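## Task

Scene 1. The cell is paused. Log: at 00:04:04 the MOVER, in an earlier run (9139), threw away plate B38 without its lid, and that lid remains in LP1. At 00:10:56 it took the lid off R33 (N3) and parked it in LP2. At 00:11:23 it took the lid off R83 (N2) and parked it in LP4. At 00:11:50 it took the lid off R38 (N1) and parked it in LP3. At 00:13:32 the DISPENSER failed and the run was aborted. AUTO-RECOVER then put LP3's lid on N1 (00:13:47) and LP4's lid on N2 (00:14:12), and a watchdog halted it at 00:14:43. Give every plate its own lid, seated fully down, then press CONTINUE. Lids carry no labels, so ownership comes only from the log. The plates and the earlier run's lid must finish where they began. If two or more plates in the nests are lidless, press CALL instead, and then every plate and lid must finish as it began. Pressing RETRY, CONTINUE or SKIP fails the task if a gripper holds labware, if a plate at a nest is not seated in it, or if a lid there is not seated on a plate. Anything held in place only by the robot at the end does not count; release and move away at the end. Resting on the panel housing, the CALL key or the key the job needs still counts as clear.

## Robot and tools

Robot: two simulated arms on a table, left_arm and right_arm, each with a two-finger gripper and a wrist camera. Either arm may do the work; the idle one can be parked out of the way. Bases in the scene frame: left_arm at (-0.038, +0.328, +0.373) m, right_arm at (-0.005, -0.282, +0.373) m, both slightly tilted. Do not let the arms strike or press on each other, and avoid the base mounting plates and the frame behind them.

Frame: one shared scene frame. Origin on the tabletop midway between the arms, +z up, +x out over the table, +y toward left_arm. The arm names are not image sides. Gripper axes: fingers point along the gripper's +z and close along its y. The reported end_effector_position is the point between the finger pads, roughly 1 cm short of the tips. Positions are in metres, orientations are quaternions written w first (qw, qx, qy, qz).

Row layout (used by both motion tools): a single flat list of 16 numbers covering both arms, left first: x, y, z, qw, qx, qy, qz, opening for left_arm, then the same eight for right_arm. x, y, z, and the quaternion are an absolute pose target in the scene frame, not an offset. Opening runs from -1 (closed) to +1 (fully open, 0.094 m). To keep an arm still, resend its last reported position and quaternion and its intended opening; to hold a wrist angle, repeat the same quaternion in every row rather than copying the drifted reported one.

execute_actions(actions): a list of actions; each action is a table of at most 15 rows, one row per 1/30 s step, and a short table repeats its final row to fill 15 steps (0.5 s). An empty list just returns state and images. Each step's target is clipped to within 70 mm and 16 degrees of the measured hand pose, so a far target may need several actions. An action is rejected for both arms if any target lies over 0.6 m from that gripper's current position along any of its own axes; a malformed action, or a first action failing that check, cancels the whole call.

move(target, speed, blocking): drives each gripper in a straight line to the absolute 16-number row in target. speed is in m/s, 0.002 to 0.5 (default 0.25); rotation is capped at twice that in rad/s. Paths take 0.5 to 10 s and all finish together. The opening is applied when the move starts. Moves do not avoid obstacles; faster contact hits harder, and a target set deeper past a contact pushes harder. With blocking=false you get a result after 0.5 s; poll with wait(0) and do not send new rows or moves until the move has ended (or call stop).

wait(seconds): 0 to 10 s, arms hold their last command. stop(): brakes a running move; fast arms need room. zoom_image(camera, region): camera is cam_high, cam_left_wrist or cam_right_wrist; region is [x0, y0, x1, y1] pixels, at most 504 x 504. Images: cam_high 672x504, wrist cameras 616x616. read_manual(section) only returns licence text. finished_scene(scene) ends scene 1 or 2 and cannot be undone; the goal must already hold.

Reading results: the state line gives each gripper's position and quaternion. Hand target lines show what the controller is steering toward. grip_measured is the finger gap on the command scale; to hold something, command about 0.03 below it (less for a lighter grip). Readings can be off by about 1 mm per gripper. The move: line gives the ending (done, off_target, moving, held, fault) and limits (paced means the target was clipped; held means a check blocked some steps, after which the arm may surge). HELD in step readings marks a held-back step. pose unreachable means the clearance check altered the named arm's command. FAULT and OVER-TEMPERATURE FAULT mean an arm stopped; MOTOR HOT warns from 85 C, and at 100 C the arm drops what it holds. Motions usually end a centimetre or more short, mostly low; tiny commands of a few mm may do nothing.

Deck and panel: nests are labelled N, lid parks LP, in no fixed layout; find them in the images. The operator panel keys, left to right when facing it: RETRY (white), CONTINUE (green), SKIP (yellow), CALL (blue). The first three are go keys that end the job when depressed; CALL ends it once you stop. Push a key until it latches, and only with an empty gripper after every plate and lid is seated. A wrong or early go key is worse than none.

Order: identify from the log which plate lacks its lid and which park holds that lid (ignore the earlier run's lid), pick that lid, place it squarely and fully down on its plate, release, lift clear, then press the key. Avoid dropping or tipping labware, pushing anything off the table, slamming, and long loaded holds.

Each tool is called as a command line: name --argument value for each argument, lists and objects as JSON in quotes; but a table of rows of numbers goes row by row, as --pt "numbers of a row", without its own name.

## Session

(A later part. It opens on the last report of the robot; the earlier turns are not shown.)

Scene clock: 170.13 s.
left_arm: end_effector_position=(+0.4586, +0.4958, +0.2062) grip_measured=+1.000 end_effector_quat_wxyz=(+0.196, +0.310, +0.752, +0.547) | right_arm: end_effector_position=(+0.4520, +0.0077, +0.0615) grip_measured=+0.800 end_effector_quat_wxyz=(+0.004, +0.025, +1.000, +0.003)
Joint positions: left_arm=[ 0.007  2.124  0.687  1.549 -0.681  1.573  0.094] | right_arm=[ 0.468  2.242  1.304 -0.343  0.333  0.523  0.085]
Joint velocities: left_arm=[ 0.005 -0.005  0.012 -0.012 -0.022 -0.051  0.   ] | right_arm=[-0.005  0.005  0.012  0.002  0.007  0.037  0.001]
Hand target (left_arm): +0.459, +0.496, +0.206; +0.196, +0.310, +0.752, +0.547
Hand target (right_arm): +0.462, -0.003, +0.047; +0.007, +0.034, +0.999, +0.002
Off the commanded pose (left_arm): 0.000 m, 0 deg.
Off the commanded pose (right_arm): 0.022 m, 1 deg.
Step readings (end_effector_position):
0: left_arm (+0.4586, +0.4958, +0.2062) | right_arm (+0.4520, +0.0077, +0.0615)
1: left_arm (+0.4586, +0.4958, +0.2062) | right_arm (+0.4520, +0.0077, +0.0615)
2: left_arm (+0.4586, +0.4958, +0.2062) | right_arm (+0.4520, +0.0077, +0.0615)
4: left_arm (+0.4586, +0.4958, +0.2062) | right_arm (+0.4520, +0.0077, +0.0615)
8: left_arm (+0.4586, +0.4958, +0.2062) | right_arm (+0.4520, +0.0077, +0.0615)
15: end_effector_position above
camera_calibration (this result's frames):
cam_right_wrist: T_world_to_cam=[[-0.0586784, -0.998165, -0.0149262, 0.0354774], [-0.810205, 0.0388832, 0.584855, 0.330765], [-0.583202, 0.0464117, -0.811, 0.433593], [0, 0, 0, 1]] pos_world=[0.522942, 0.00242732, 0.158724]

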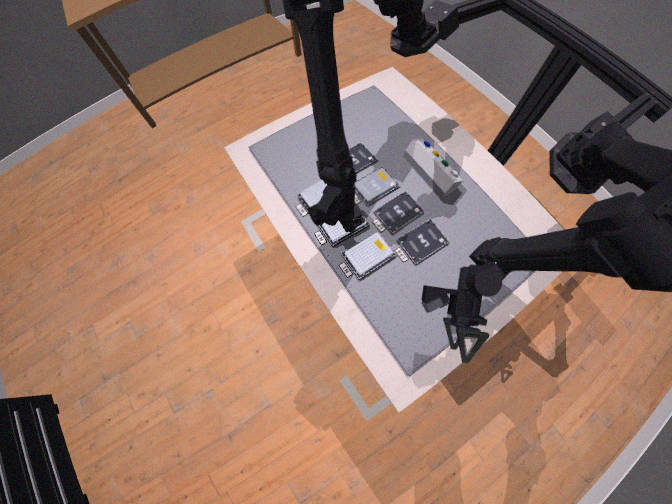

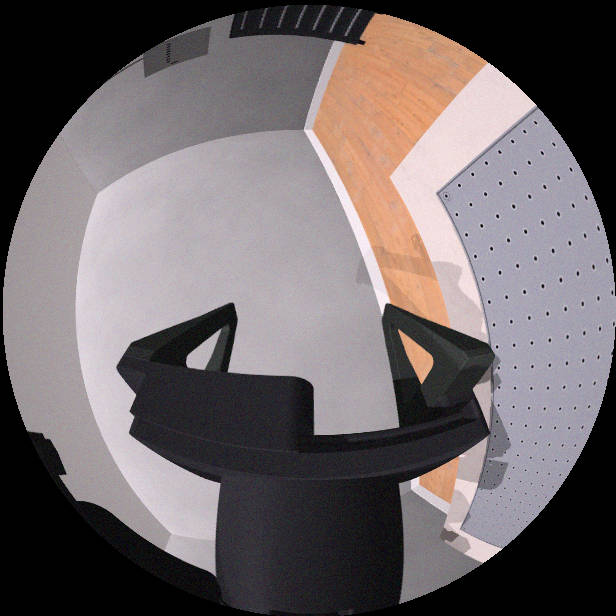

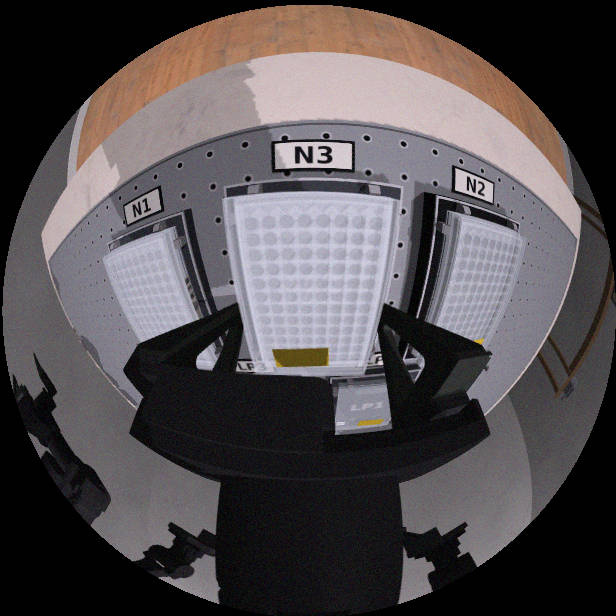

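Push a bit more in −y.

execute_actions --actions '[[[0.4586,0.4958,0.2062,0.196,0.310,0.752,0.547,1, 0.4635,-0.004,0.046,0.007,0.034,0.9993,0.002,0.765],[0.4586,0.4958,0.2062,0.196,0.310,0.752,0.547,1, 0.464,-0.005,0.046,0.007,0.034,0.9993,0.002,0.765],[0.4586,0.4958,0.2062,0.196,0.310,0.752,0.547,1, 0.464,-0.006,0.046,0.007,0.034,0.9993,0.002,0.765]]]'

zoom_image --camera "cam_right_wrist" --region '[200, 160, 420, 380]'

Scene clock: 176.27 s.
left_arm: end_effector_position=(+0.4586, +0.4958, +0.2062) grip_measured=+1.000 end_effector_quat_wxyz=(+0.196, +0.310, +0.752, +0.547) | right_arm: end_effector_position=(+0.4527, +0.0065, +0.0607) grip_measured=+0.800 end_effector_quat_wxyz=(+0.003, +0.024, +1.000, +0.005)
Joint positions: left_arm=[ 0.007  2.124  0.687  1.549 -0.681  1.573  0.094] | right_arm=[ 0.464  2.242  1.304 -0.341  0.326  0.517  0.085]
Joint velocities: left_arm=[-0.015 -0.015  0.012 -0.002 -0.037  0.095  0.   ] | right_arm=[ 0.005  0.005 -0.007  0.017  0.007 -0.007 -0.002]
Hand target (left_arm): +0.459, +0.496, +0.206; +0.196, +0.310, +0.752, +0.547
Hand target (right_arm): +0.464, -0.006, +0.047; +0.007, +0.034, +0.999, +0.002
Off the commanded pose (left_arm): 0.000 m, 0 deg.
Off the commanded pose (right_arm): 0.022 m, 1 deg.
Step readings (end_effector_position):
0: left_arm (+0.4586, +0.4958, +0.2062) | right_arm (+0.4520, +0.0077, +0.0615)
1: left_arm (+0.4586, +0.4958, +0.2062) | right_arm (+0.4520, +0.0077, +0.0615)
2: left_arm (+0.4586, +0.4958, +0.2062) | right_arm (+0.4520, +0.0077, +0.0615)
4: left_arm (+0.4586, +0.4958, +0.2062) | right_arm (+0.4521, +0.0073, +0.0614)
8: left_arm (+0.4586, +0.4958, +0.2062) | right_arm (+0.4526, +0.0066, +0.0608)
15: end_effector_position above
camera_calibration (this result's frames):
cam_right_wrist: T_world_to_cam=[[-0.0568272, -0.998183, -0.0200538, 0.0337995], [-0.808719, 0.034244, 0.587197, 0.331111], [-0.585443, 0.0495867, -0.809196, 0.434294], [0, 0, 0, 1]] pos_world=[0.523951, 0.000864318, 0.157679]

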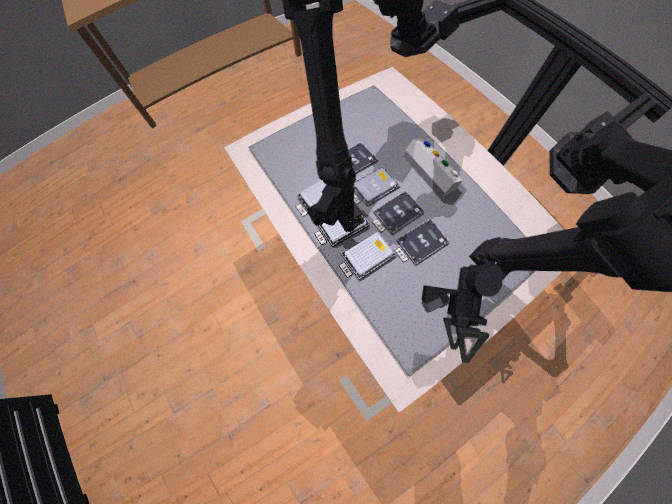

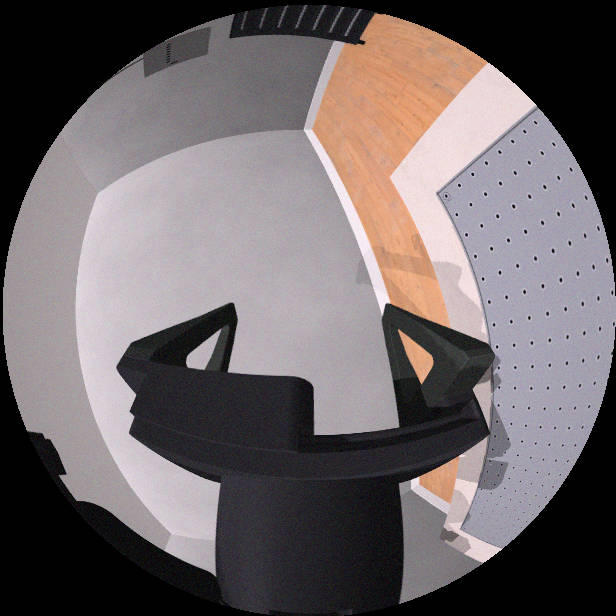

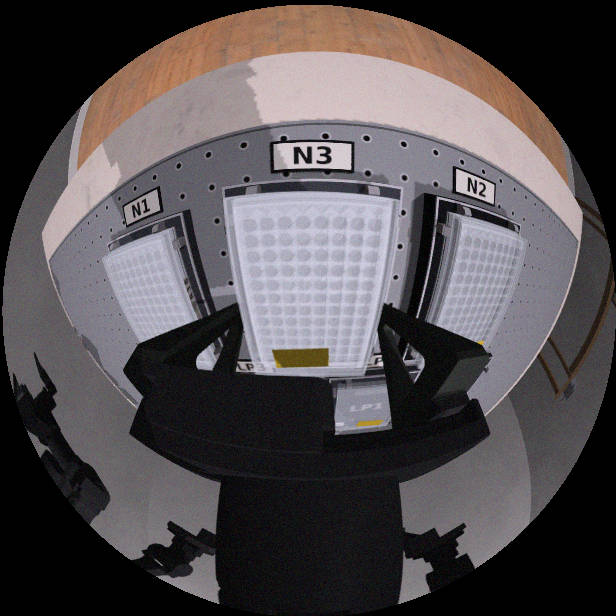

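Region (200, 160, 420, 380) of cam_right_wrist's 616x616 image, scaled by 2.291, with more detail than that image has.

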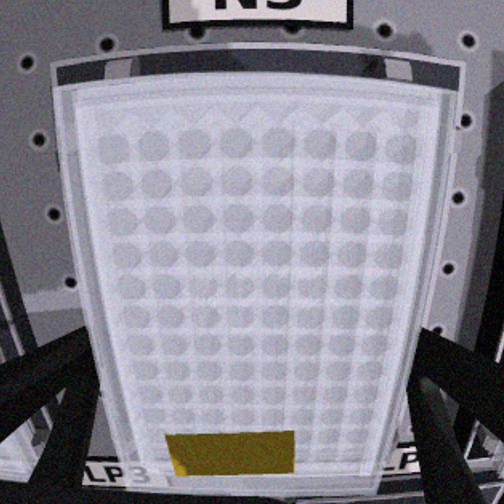

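execute_actions --actions '[[[0.4586,0.4958,0.2062,0.196,0.310,0.752,0.547,1, 0.460,0.003,0.052,0.005,0.03,0.9995,0.003,0.765],[0.4586,0.4958,0.2062,0.196,0.310,0.752,0.547,1, 0.460,0.003,0.052,0.005,0.03,0.9995,0.003,0.765],[0.4586,0.4958,0.2062,0.196,0.310,0.752,0.547,1, 0.460,0.003,0.052,0.005,0.03,0.9995,0.003,0.765],[0.4586,0.4958,0.2062,0.196,0.310,0.752,0.547,1, 0.460,0.003,0.052,0.005,0.03,0.9995,0.003,0.79],[0.4586,0.4958,0.2062,0.196,0.310,0.752,0.547,1, 0.460,0.003,0.052,0.005,0.03,0.9995,0.003,0.80],[0.4586,0.4958,0.2062,0.196,0.310,0.752,0.547,1, 0.460,0.003,0.052,0.005,0.03,0.9995,0.003,0.81],[0.4586,0.4958,0.2062,0.196,0.310,0.752,0.547,1, 0.460,0.003,0.052,0.005,0.03,0.9995,0.003,0.83],[0.4586,0.4958,0.2062,0.196,0.310,0.752,0.547,1, 0.460,0.003,0.052,0.005,0.03,0.9995,0.003,0.87],[0.4586,0.4958,0.2062,0.196,0.310,0.752,0.547,1, 0.460,0.003,0.052,0.005,0.03,0.9995,0.003,0.93],[0.4586,0.4958,0.2062,0.196,0.310,0.752,0.547,1, 0.460,0.003,0.052,0.005,0.03,0.9995,0.003,1]]]'

zoom_image --camera "cam_right_wrist" --region '[200, 160, 420, 380]'

Scene clock: 189.43 s.
left_arm: end_effector_position=(+0.4586, +0.4958, +0.2062) grip_measured=+1.000 end_effector_quat_wxyz=(+0.196, +0.310, +0.752, +0.547) | right_arm: end_effector_position=(+0.4527, +0.0065, +0.0607) grip_measured=+1.000 end_effector_quat_wxyz=(+0.003, +0.024, +1.000, +0.005)
Joint positions: left_arm=[ 0.007  2.124  0.687  1.549 -0.681  1.573  0.094] | right_arm=[ 0.464  2.242  1.304 -0.341  0.326  0.517  0.094]
Joint velocities: left_arm=[-0.005 -0.005  0.007 -0.007  0.007 -0.066  0.   ] | right_arm=[ 0.005 -0.005  0.002 -0.007 -0.051  0.007  0.   ]
Hand target (left_arm): +0.459, +0.496, +0.206; +0.196, +0.310, +0.752, +0.547
Hand target (right_arm): +0.460, +0.003, +0.052; +0.005, +0.030, +1.000, +0.003
Off the commanded pose (left_arm): 0.000 m, 0 deg.
Off the commanded pose (right_arm): 0.012 m, 1 deg.
Step readings (end_effector_position):
0: left_arm (+0.4586, +0.4958, +0.2062) | right_arm (+0.4527, +0.0065, +0.0607)
1: left_arm (+0.4586, +0.4958, +0.2062) | right_arm (+0.4527, +0.0065, +0.0607)
2: left_arm (+0.4586, +0.4958, +0.2062) | right_arm (+0.4527, +0.0065, +0.0607)
4: left_arm (+0.4586, +0.4958, +0.2062) | right_arm (+0.4527, +0.0065, +0.0607)
8: left_arm (+0.4586, +0.4958, +0.2062) | right_arm (+0.4527, +0.0065, +0.0607)
15: end_effector_position above
camera_calibration (this result's frames):
cam_right_wrist: T_world_to_cam=[[-0.0568272, -0.998183, -0.0200538, 0.0337995], [-0.808719, 0.034244, 0.587197, 0.331111], [-0.585443, 0.0495867, -0.809196, 0.434294], [0, 0, 0, 1]] pos_world=[0.523951, 0.000864318, 0.157679]

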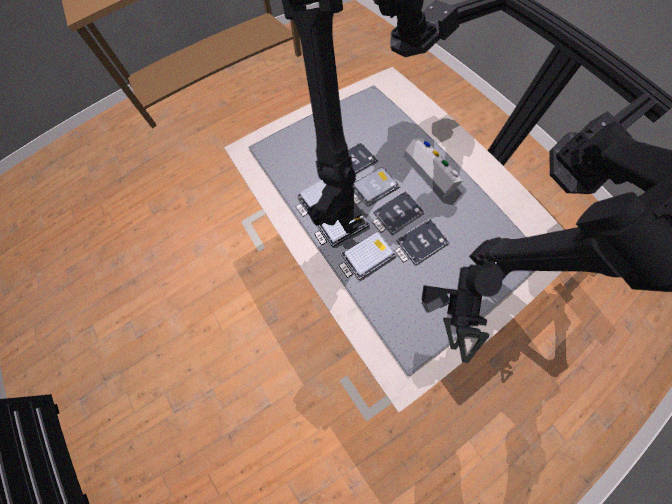

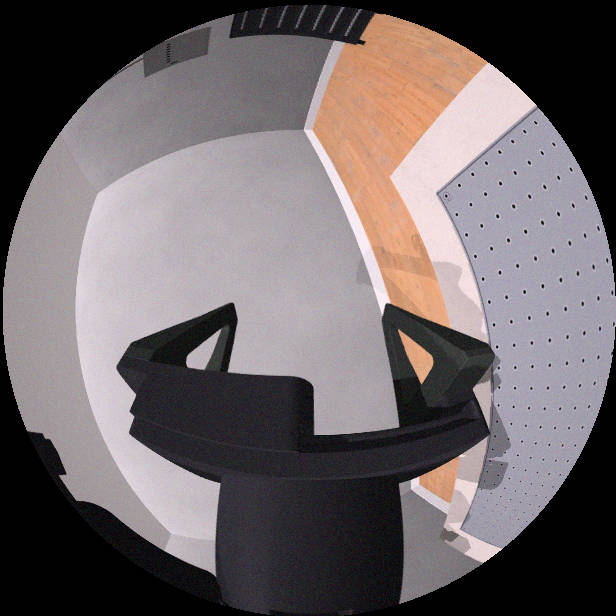

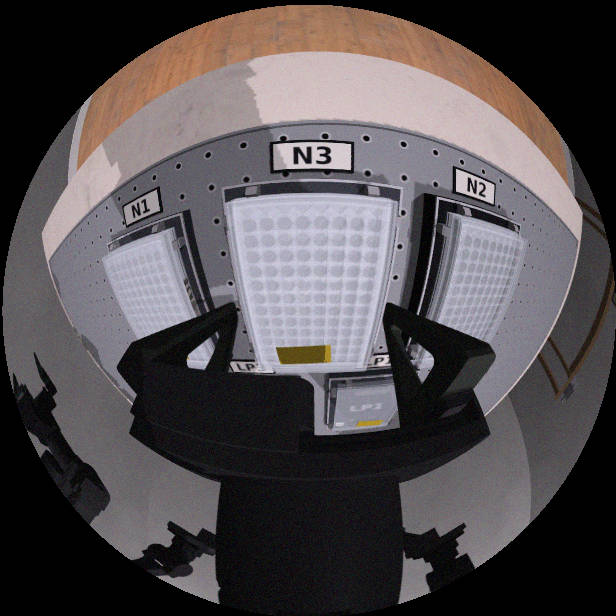

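Region (200, 160, 420, 380) of cam_right_wrist's 616x616 image, scaled by 2.291, with more detail than that image has.

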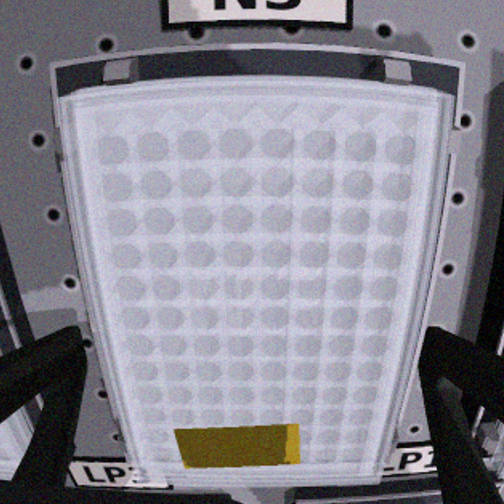

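zoom_image --camera "cam_right_wrist" --region '[400, 170, 540, 350]'

zoom_image --camera "cam_right_wrist" --region '[90, 180, 230, 350]'

move --target '[0.4586,0.4958,0.2062,0.196,0.310,0.752,0.547,1, 0.450,0.008,0.12,0,0.024,1,0,1]' --speed 0.12

zoom_image --camera "cam_right_wrist" --region '[110, 130, 510, 400]'

Region (400, 170, 540, 350) of cam_right_wrist's 616x616 image, scaled by 2.800, with more detail than that image has.

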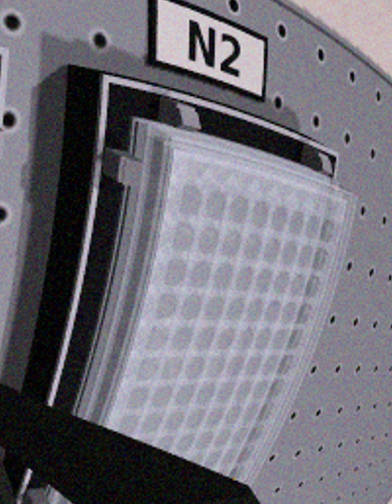

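Region (90, 180, 230, 350) of cam_right_wrist's 616x616 image, scaled by 2.965, with more detail than that image has; it fills the left 415 columns of this view, and the rest is white.

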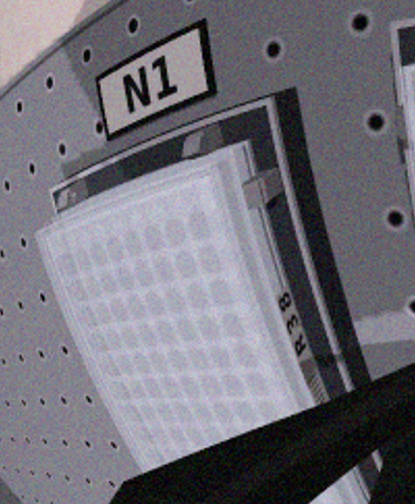

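Scene clock: 200.53 s.
left_arm: end_effector_position=(+0.4586, +0.4958, +0.2062) grip_measured=+1.000 end_effector_quat_wxyz=(+0.196, +0.310, +0.752, +0.547) | right_arm: end_effector_position=(+0.4597, +0.0028, +0.1184) grip_measured=+1.000 end_effector_quat_wxyz=(+0.006, +0.028, +1.000, +0.003)
Joint positions: left_arm=[ 0.007  2.124  0.687  1.549 -0.681  1.573  0.094] | right_arm=[ 0.489  2.11   1.254 -0.429  0.339  0.549  0.094]
Joint velocities: left_arm=[-0.005 -0.015  0.007  0.012 -0.007 -0.081  0.   ] | right_arm=[-0.005  0.005 -0.002 -0.022 -0.095  0.037  0.   ]
Hand target (left_arm): +0.459, +0.496, +0.206; +0.196, +0.310, +0.752, +0.547
Hand target (right_arm): +0.450, +0.007, +0.120; +0.000, +0.024, +1.000, +0.000
Off the commanded pose (left_arm): 0.000 m, 0 deg.
Off the commanded pose (right_arm): 0.011 m, 1 deg.
move: off_target (right_arm)
camera_calibration (this result's frames):
cam_right_wrist: T_world_to_cam=[[-0.0640204, -0.997813, -0.016453, 0.034571], [-0.811729, 0.0424764, 0.582488, 0.304854], [-0.580515, 0.0506464, -0.812673, 0.483393], [0, 0, 0, 1]] pos_world=[0.530289, -0.00293584, 0.215835]

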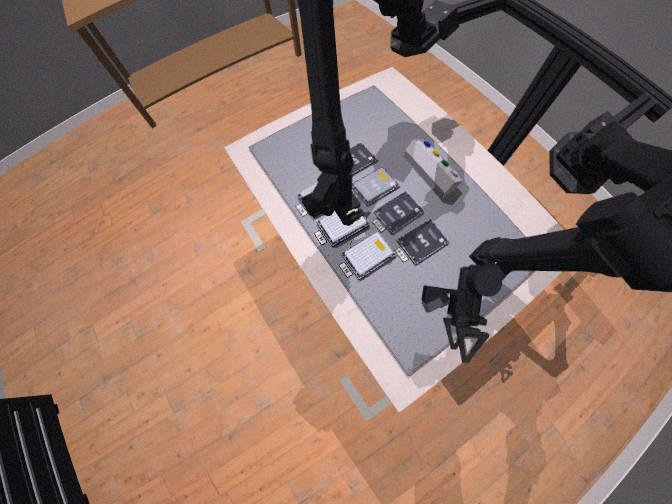

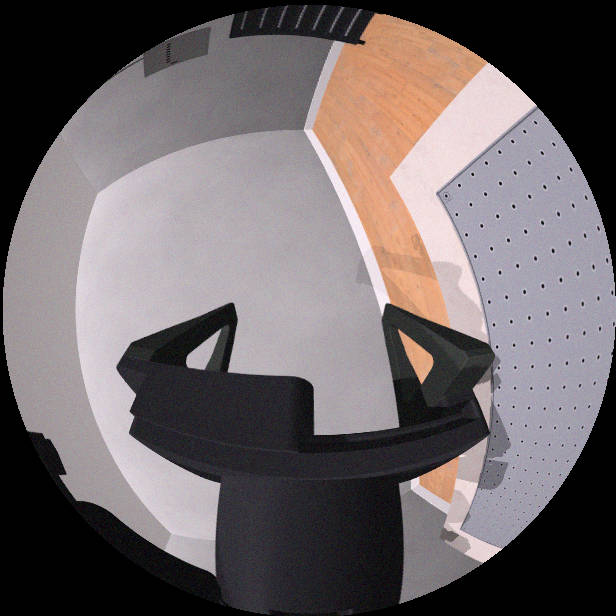

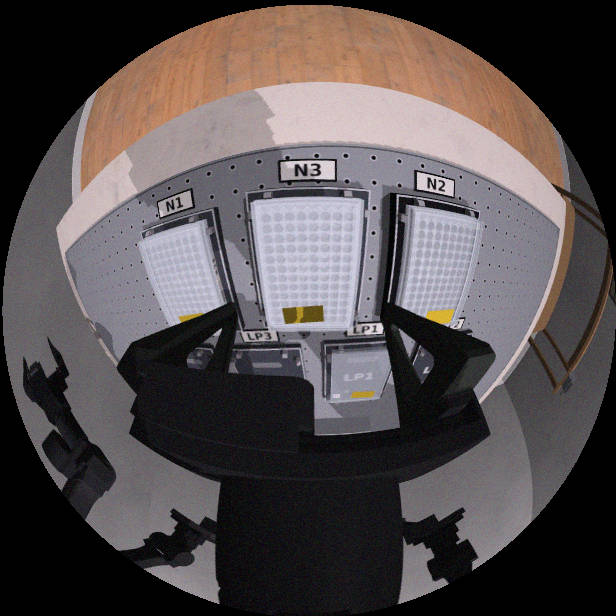

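Region (110, 130, 510, 400) of cam_right_wrist's 616x616 image, scaled by 1.260, with more detail than that image has; it fills the top 340 rows of this view, and the rest is white.

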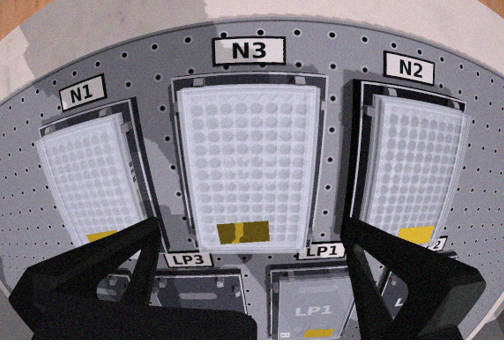

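zoom_image --camera "cam_high" --region '[395, 125, 480, 205]'

Region (395, 125, 480, 205) of cam_high's 672x504 image, scaled by 5.929, with more detail than that image has; it fills the top 474 rows of this view, and the rest is white.

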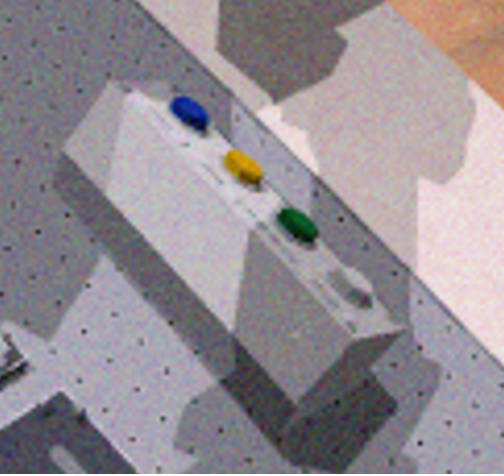

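move --target '[0.4586,0.4958,0.2062,0.196,0.310,0.752,0.547,1, 0.02,0.0,0.19,0.2,0,0.98,0,-1]' --speed 0.35

zoom_image --camera "cam_high" --region '[290, 170, 400, 285]'

Scene clock: 214.40 s.
left_arm: end_effector_position=(+0.4586, +0.4958, +0.2062) grip_measured=+1.000 end_effector_quat_wxyz=(+0.196, +0.310, +0.752, +0.547) | right_arm: end_effector_position=(+0.0195, -0.0015, +0.1941) grip_measured=-0.978 end_effector_quat_wxyz=(+0.199, -0.007, +0.980, +0.017)
Joint positions: left_arm=[ 0.007  2.124  0.687  1.549 -0.681  1.573  0.094] | right_arm=[ 1.601  2.275  0.611 -0.124  0.786  1.689  0.001]
Joint velocities: left_arm=[-0.005 -0.015  0.017 -0.017  0.051 -0.037  0.   ] | right_arm=[-0.005 -0.005 -0.007 -0.012 -0.022  0.022  0.   ]
Hand target (left_arm): +0.459, +0.496, +0.206; +0.196, +0.310, +0.752, +0.547
Hand target (right_arm): +0.022, -0.003, +0.190; +0.201, +0.001, +0.980, +0.010
Off the commanded pose (left_arm): 0.000 m, 0 deg.
Off the commanded pose (right_arm): 0.004 m, 2 deg.
move: done
camera_calibration (this result's frames):
cam_right_wrist: T_world_to_cam=[[0.0178359, -0.998903, -0.0432889, 0.00691963], [-0.972893, -0.0273232, 0.229638, -0.0248442], [-0.230569, 0.0380196, -0.972313, 0.313768], [0, 0, 0, 1]] pos_world=[0.0480508, -0.00569612, 0.311085]

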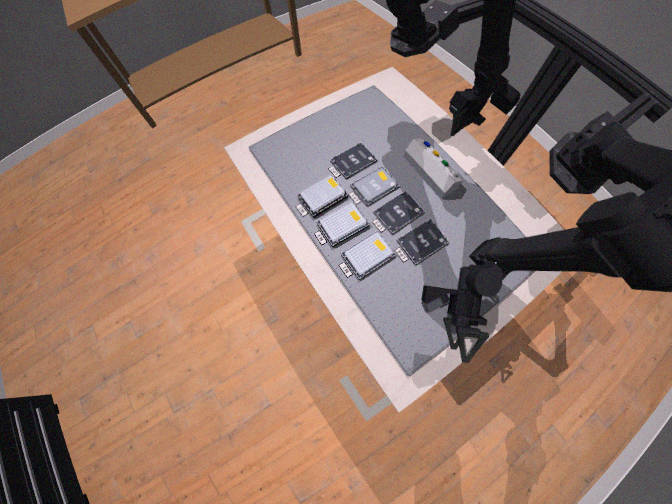

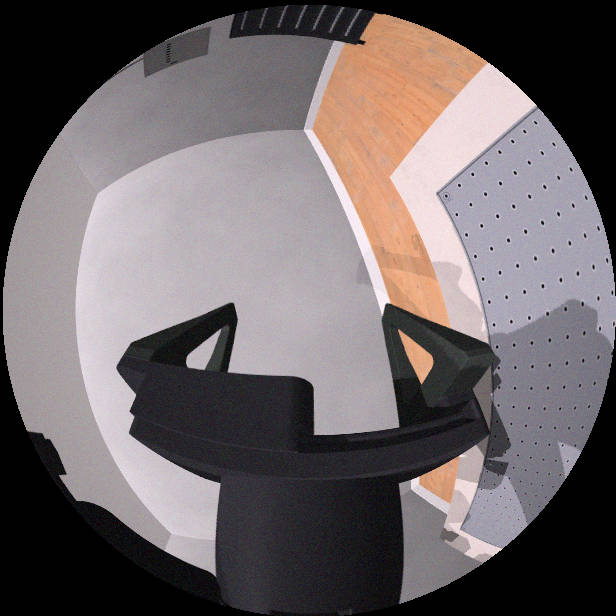

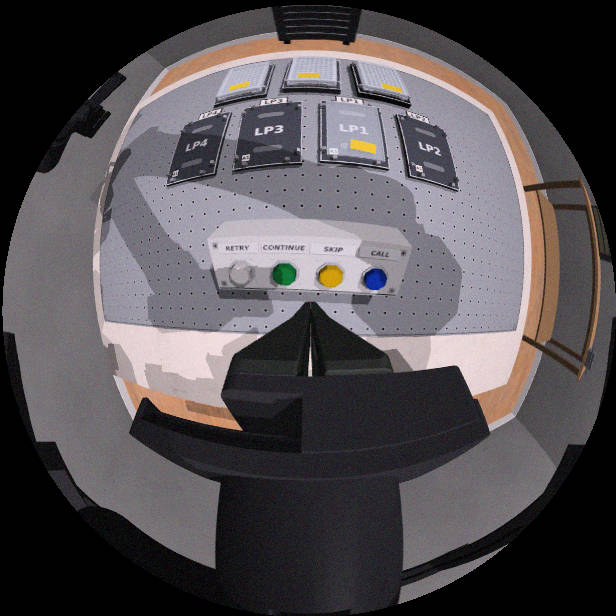

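Region (290, 170, 400, 285) of cam_high's 672x504 image, scaled by 4.383, with more detail than that image has; it fills the left 482 columns of this view, and the rest is white.

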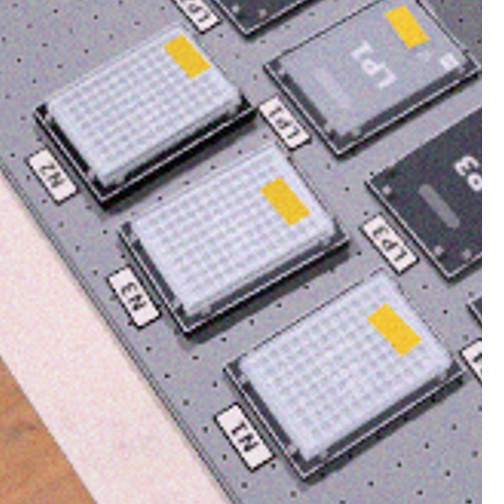

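zoom_image --camera "cam_right_wrist" --region '[205, 50, 420, 120]'

zoom_image --camera "cam_right_wrist" --region '[200, 200, 420, 330]'

Region (205, 50, 420, 120) of cam_right_wrist's 616x616 image, scaled by 2.344, with more detail than that image has; it fills the top 164 rows of this view, and the rest is white.

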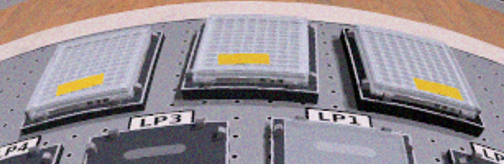

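Region (200, 200, 420, 330) of cam_right_wrist's 616x616 image, scaled by 2.291, with more detail than that image has; it fills the top 298 rows of this view, and the rest is white.

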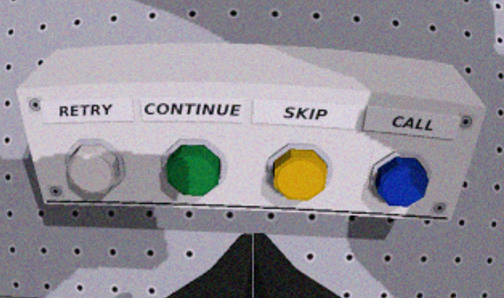

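zoom_image --camera "cam_right_wrist" --region '[275, 50, 350, 105]'

zoom_image --camera "cam_right_wrist" --region '[345, 55, 420, 110]'

Region (275, 50, 350, 105) of cam_right_wrist's 616x616 image, scaled by 6.720, with more detail than that image has; it fills the top 370 rows of this view, and the rest is white.

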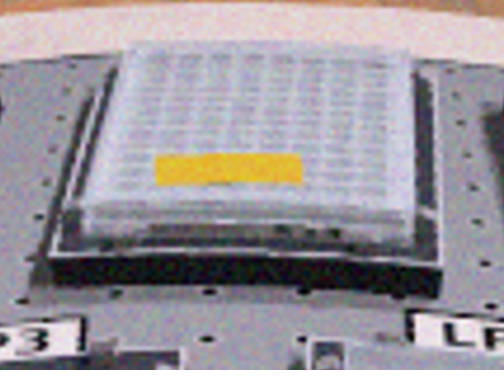

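Region (345, 55, 420, 110) of cam_right_wrist's 616x616 image, scaled by 6.720, with more detail than that image has; it fills the top 370 rows of this view, and the rest is white.

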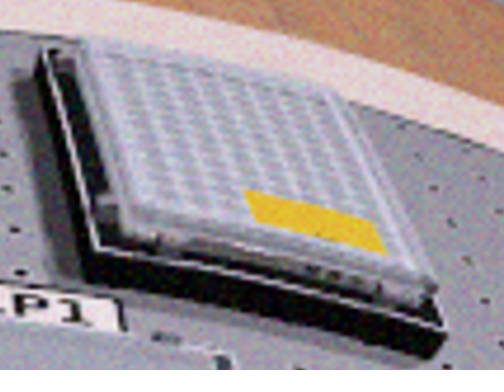

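move --target '[0.4586,0.4958,0.2062,0.196,0.310,0.752,0.547,1, 0.014,0.032,0.118,0.2,0,0.98,0,-1]' --speed 0.2

zoom_image --camera "cam_right_wrist" --region '[200, 180, 420, 330]'

Scene clock: 228.70 s.
left_arm: end_effector_position=(+0.4586, +0.4958, +0.2062) grip_measured=+1.000 end_effector_quat_wxyz=(+0.196, +0.310, +0.752, +0.547) | right_arm: end_effector_position=(+0.0097, +0.0334, +0.1232) grip_measured=-0.978 end_effector_quat_wxyz=(+0.200, -0.002, +0.980, +0.003)
Joint positions: left_arm=[ 0.007  2.124  0.687  1.549 -0.681  1.573  0.094] | right_arm=[ 1.527  2.514  0.786 -0.031  0.8    1.622  0.001]
Joint velocities: left_arm=[-0.005 -0.005 -0.002 -0.007 -0.066 -0.022  0.   ] | right_arm=[-0.015 -0.015 -0.002 -0.007 -0.007 -0.066 -0.003]
Hand target (left_arm): +0.459, +0.496, +0.206; +0.196, +0.310, +0.752, +0.547
Hand target (right_arm): +0.014, +0.032, +0.119; +0.200, +0.000, +0.980, -0.001
Off the commanded pose (left_arm): 0.000 m, 0 deg.
Off the commanded pose (right_arm): 0.007 m, 0 deg.
move: done
camera_calibration (this result's frames):
cam_right_wrist: T_world_to_cam=[[0.00100734, -0.999849, -0.0173372, 0.0358761], [-0.973479, -0.00494677, 0.228721, -0.0177471], [-0.228773, 0.016647, -0.973338, 0.24201], [0, 0, 0, 1]] pos_world=[0.0380527, 0.0317542, 0.240238]

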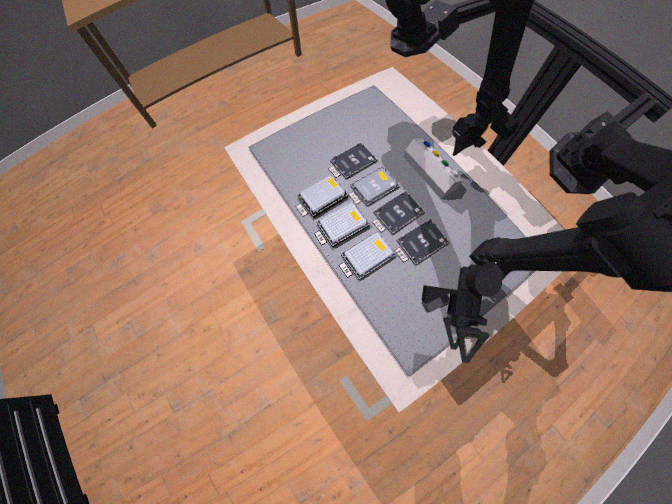

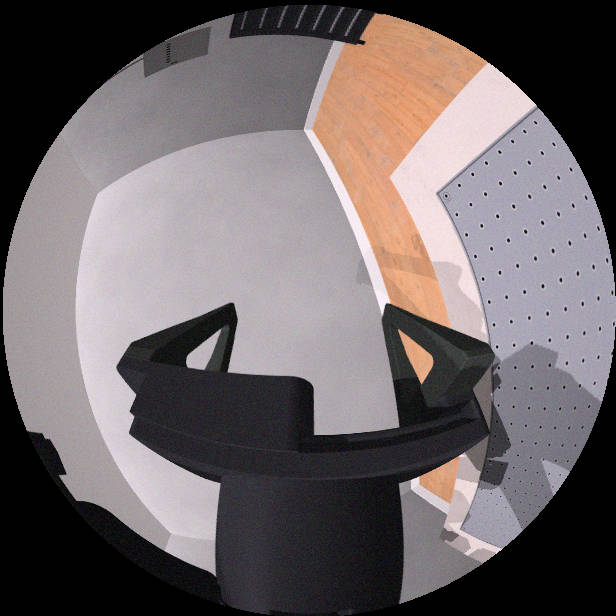

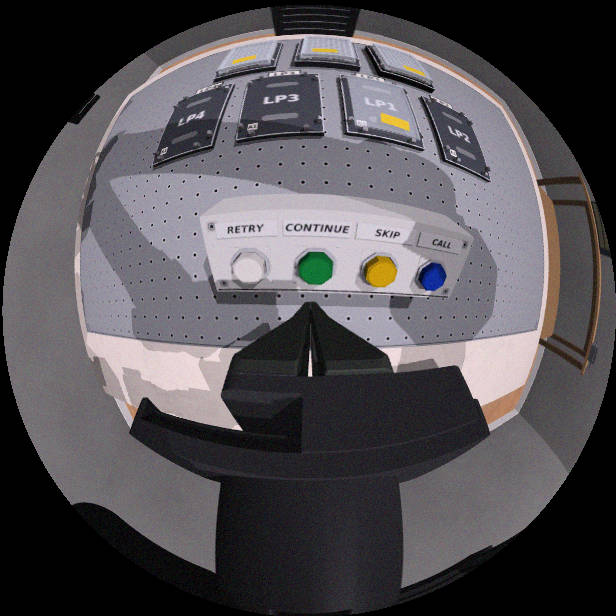

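Region (200, 180, 420, 330) of cam_right_wrist's 616x616 image, scaled by 2.291, with more detail than that image has; it fills the top 344 rows of this view, and the rest is white.

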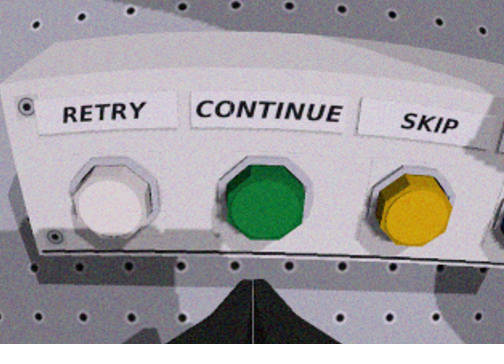

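move --target '[0.4586,0.4958,0.2062,0.196,0.310,0.752,0.547,1, 0.027,0.028,0.100,0.2,0,0.98,0,-1]' --speed 0.06

zoom_image --camera "cam_right_wrist" --region '[200, 180, 420, 330]'

Scene clock: 237.93 s.
left_arm: end_effector_position=(+0.4586, +0.4958, +0.2062) grip_measured=+1.000 end_effector_quat_wxyz=(+0.196, +0.310, +0.752, +0.547) | right_arm: end_effector_position=(+0.0236, +0.0369, +0.1075) grip_measured=-0.978 end_effector_quat_wxyz=(+0.200, +0.003, +0.980, +0.010)
Joint positions: left_arm=[ 0.007  2.124  0.687  1.549 -0.681  1.573  0.094] | right_arm=[1.462 2.543 0.786 0.081 0.809 1.529 0.001]
Joint velocities: left_arm=[-0.005  0.005 -0.002 -0.007 -0.066  0.037  0.   ] | right_arm=[ 0.005  0.015 -0.017 -0.022  0.007 -0.037  0.   ]
Hand target (left_arm): +0.459, +0.496, +0.206; +0.196, +0.310, +0.752, +0.547
Hand target (right_arm): +0.027, +0.028, +0.101; +0.200, +0.000, +0.980, -0.001
Off the commanded pose (left_arm): 0.000 m, 0 deg.
Off the commanded pose (right_arm): 0.012 m, 1 deg.
move: off_target (right_arm)
camera_calibration (this result's frames):
cam_right_wrist: T_world_to_cam=[[-0.00494638, -0.999457, -0.0325673, 0.040868], [-0.973416, -0.00264541, 0.229029, -0.000720799], [-0.228991, 0.0328344, -0.972875, 0.229262], [0, 0, 0, 1]] pos_world=[0.0519994, 0.0333162, 0.224539]

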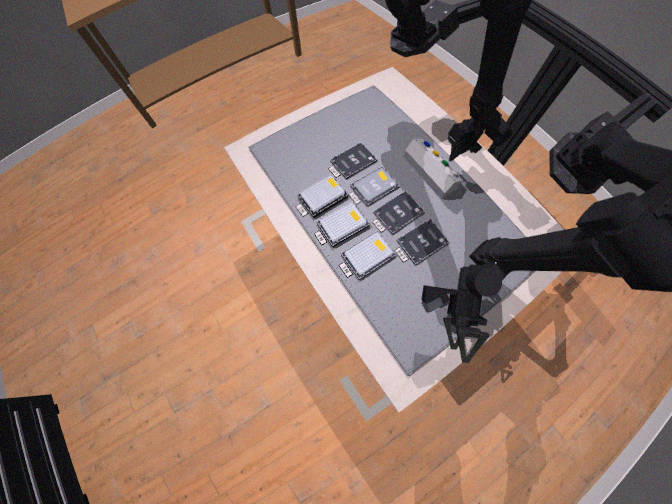

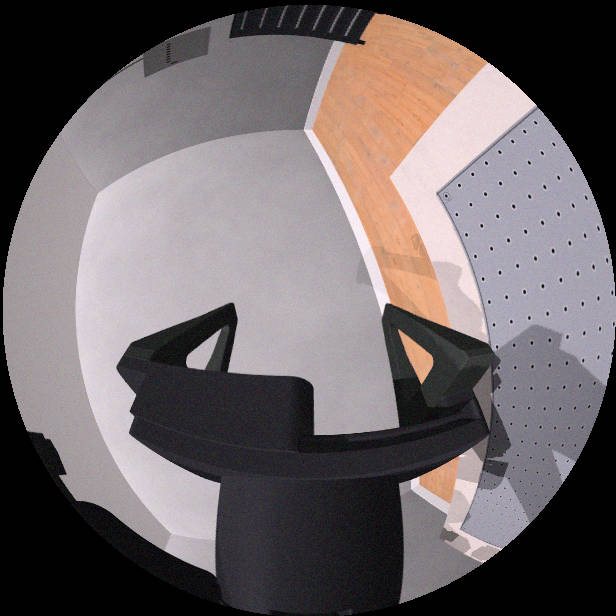

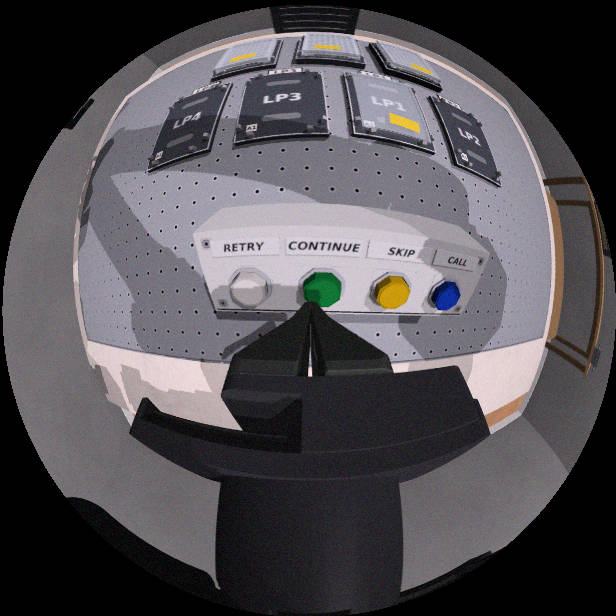

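Region (200, 180, 420, 330) of cam_right_wrist's 616x616 image, scaled by 2.291, with more detail than that image has; it fills the top 344 rows of this view, and the rest is white.

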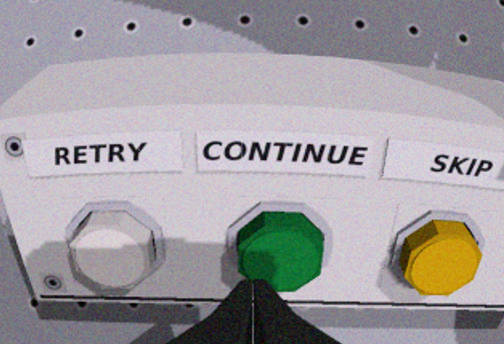

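execute_actions --actions '[[[0.4586,0.4958,0.2062,0.196,0.310,0.752,0.547,1, 0.028,0.024,0.099,0.2,0,0.98,0,-1],[0.4586,0.4958,0.2062,0.196,0.310,0.752,0.547,1, 0.029,0.019,0.097,0.2,0,0.98,0,-1]]]'

Scene clock: 244.00 s.
left_arm: end_effector_position=(+0.4586, +0.4958, +0.2062) grip_measured=+1.000 end_effector_quat_wxyz=(+0.196, +0.310, +0.752, +0.547) | right_arm: end_effector_position=(+0.0248, +0.0305, +0.1051) grip_measured=-0.978 end_effector_quat_wxyz=(+0.200, -0.000, +0.980, +0.013)
Joint positions: left_arm=[ 0.007  2.124  0.687  1.549 -0.681  1.573  0.094] | right_arm=[1.455 2.55  0.766 0.127 0.81  1.506 0.001]
Joint velocities: left_arm=[-0.015  0.005  0.022 -0.007  0.037 -0.022  0.   ] | right_arm=[-0.005 -0.005  0.002 -0.007 -0.007 -0.007 -0.001]
Hand target (left_arm): +0.459, +0.496, +0.206; +0.196, +0.310, +0.752, +0.547
Hand target (right_arm): +0.029, +0.019, +0.097; +0.200, +0.000, +0.980, -0.000
Off the commanded pose (left_arm): 0.000 m, 0 deg.
Off the commanded pose (right_arm): 0.015 m, 2 deg.
Step readings (end_effector_position):
0: left_arm (+0.4586, +0.4958, +0.2062) | right_arm (+0.0236, +0.0370, +0.1075)
1: left_arm (+0.4586, +0.4958, +0.2062) | right_arm (+0.0236, +0.0374, +0.1076)
2: left_arm (+0.4586, +0.4958, +0.2062) | right_arm (+0.0238, +0.0375, +0.1075)
4: left_arm (+0.4586, +0.4958, +0.2062) | right_arm (+0.0244, +0.0366, +0.1074)
8: left_arm (+0.4586, +0.4958, +0.2062) | right_arm (+0.0249, +0.0314, +0.1060)
15: end_effector_position above
camera_calibration (this result's frames):
cam_right_wrist: T_world_to_cam=[[0.00174077, -0.999286, -0.0377494, 0.0347935], [-0.973505, -0.0103252, 0.228433, 0.00128798], [-0.22866, 0.0363515, -0.972828, 0.227303], [0, 0, 0, 1]] pos_world=[0.0531682, 0.0265191, 0.222146]

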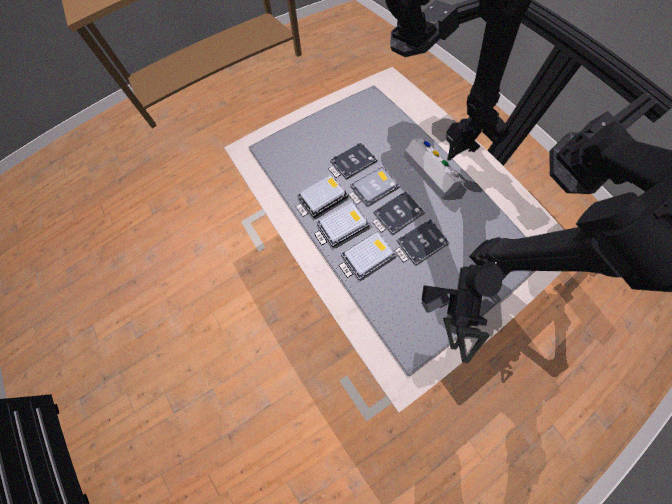

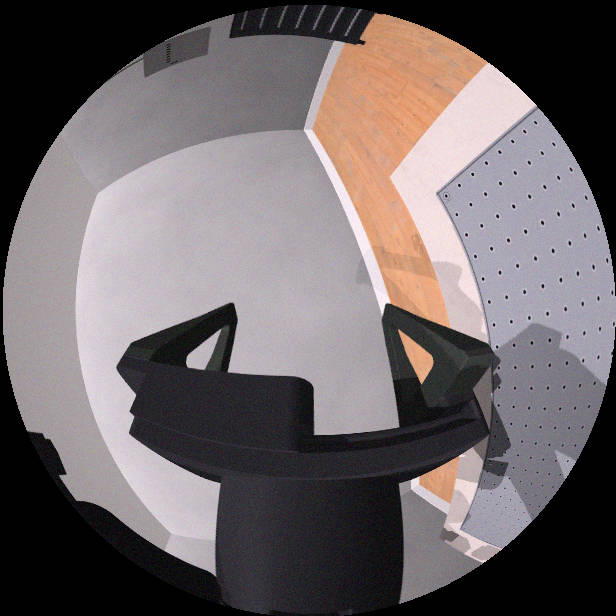

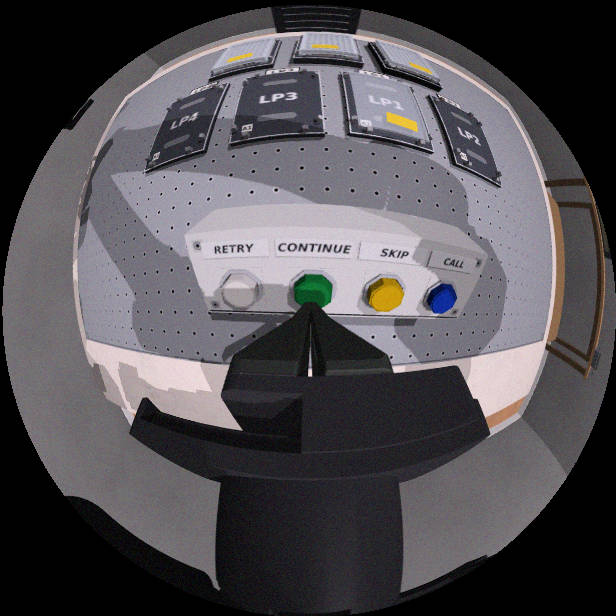

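move --target '[0.4586,0.4958,0.2062,0.196,0.310,0.752,0.547,1, 0.038,0.018,0.077,0.2,0,0.98,0,-1]' --speed 0.04

Scene clock: 246.73 s.
left_arm: end_effector_position=(+0.4586, +0.4958, +0.2062) grip_measured=+1.000 end_effector_quat_wxyz=(+0.196, +0.310, +0.752, +0.547) | right_arm: end_effector_position=(+0.0312, +0.0281, +0.0917) grip_measured=-0.978 end_effector_quat_wxyz=(+0.202, -0.008, +0.979, +0.014)
Joint positions: left_arm=[ 0.007  2.124  0.687  1.549 -0.681  1.573  0.094] | right_arm=[1.416 2.585 0.767 0.211 0.815 1.429 0.001]
Joint velocities: left_arm=[-0.005 -0.024 -0.002  0.017  0.022  0.051  0.   ] | right_arm=[-0.005 -0.005  0.002  0.002 -0.095  0.037 -0.   ]
move: unfinished (the scene ended)
camera_calibration (this result's frames):
cam_right_wrist: T_world_to_cam=[[0.0177531, -0.999191, -0.0360903, 0.0312081], [-0.97419, -0.0254102, 0.224293, 0.0114025], [-0.225029, 0.0311769, -0.973853, 0.215862], [0, 0, 0, 1]] pos_world=[0.0591293, 0.0247427, 0.208787]
The task's run has ended: the event that ends the task has happened. This ends this scene only. If you have not yet called finished_scene for this scene, call it to go on to the next scene.

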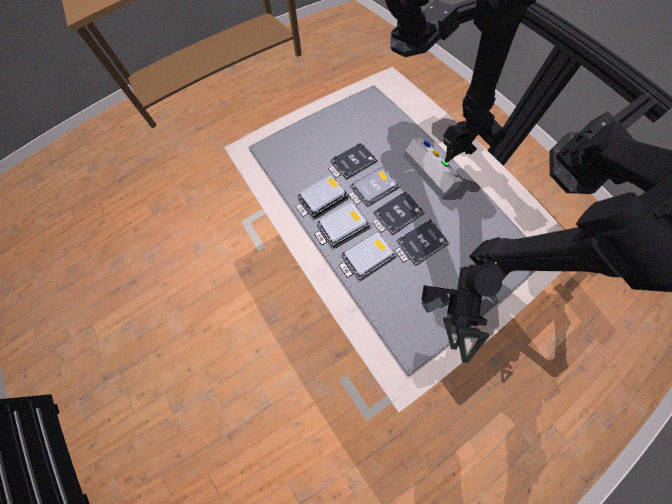

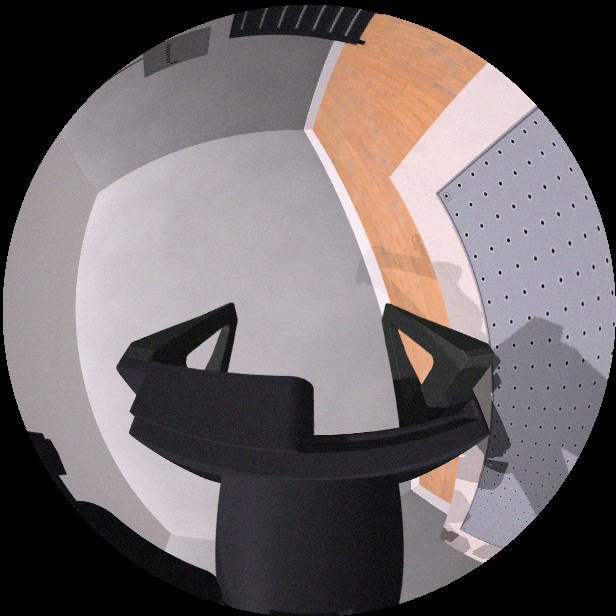

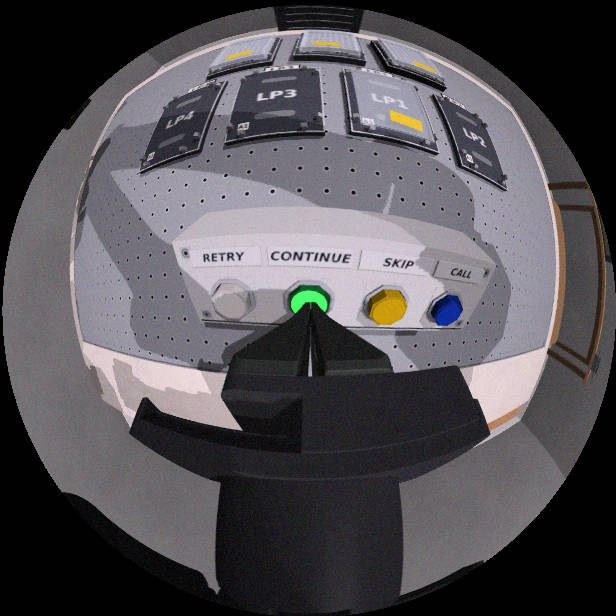

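finished_scene --scene 1

The scene is finished: the task was done.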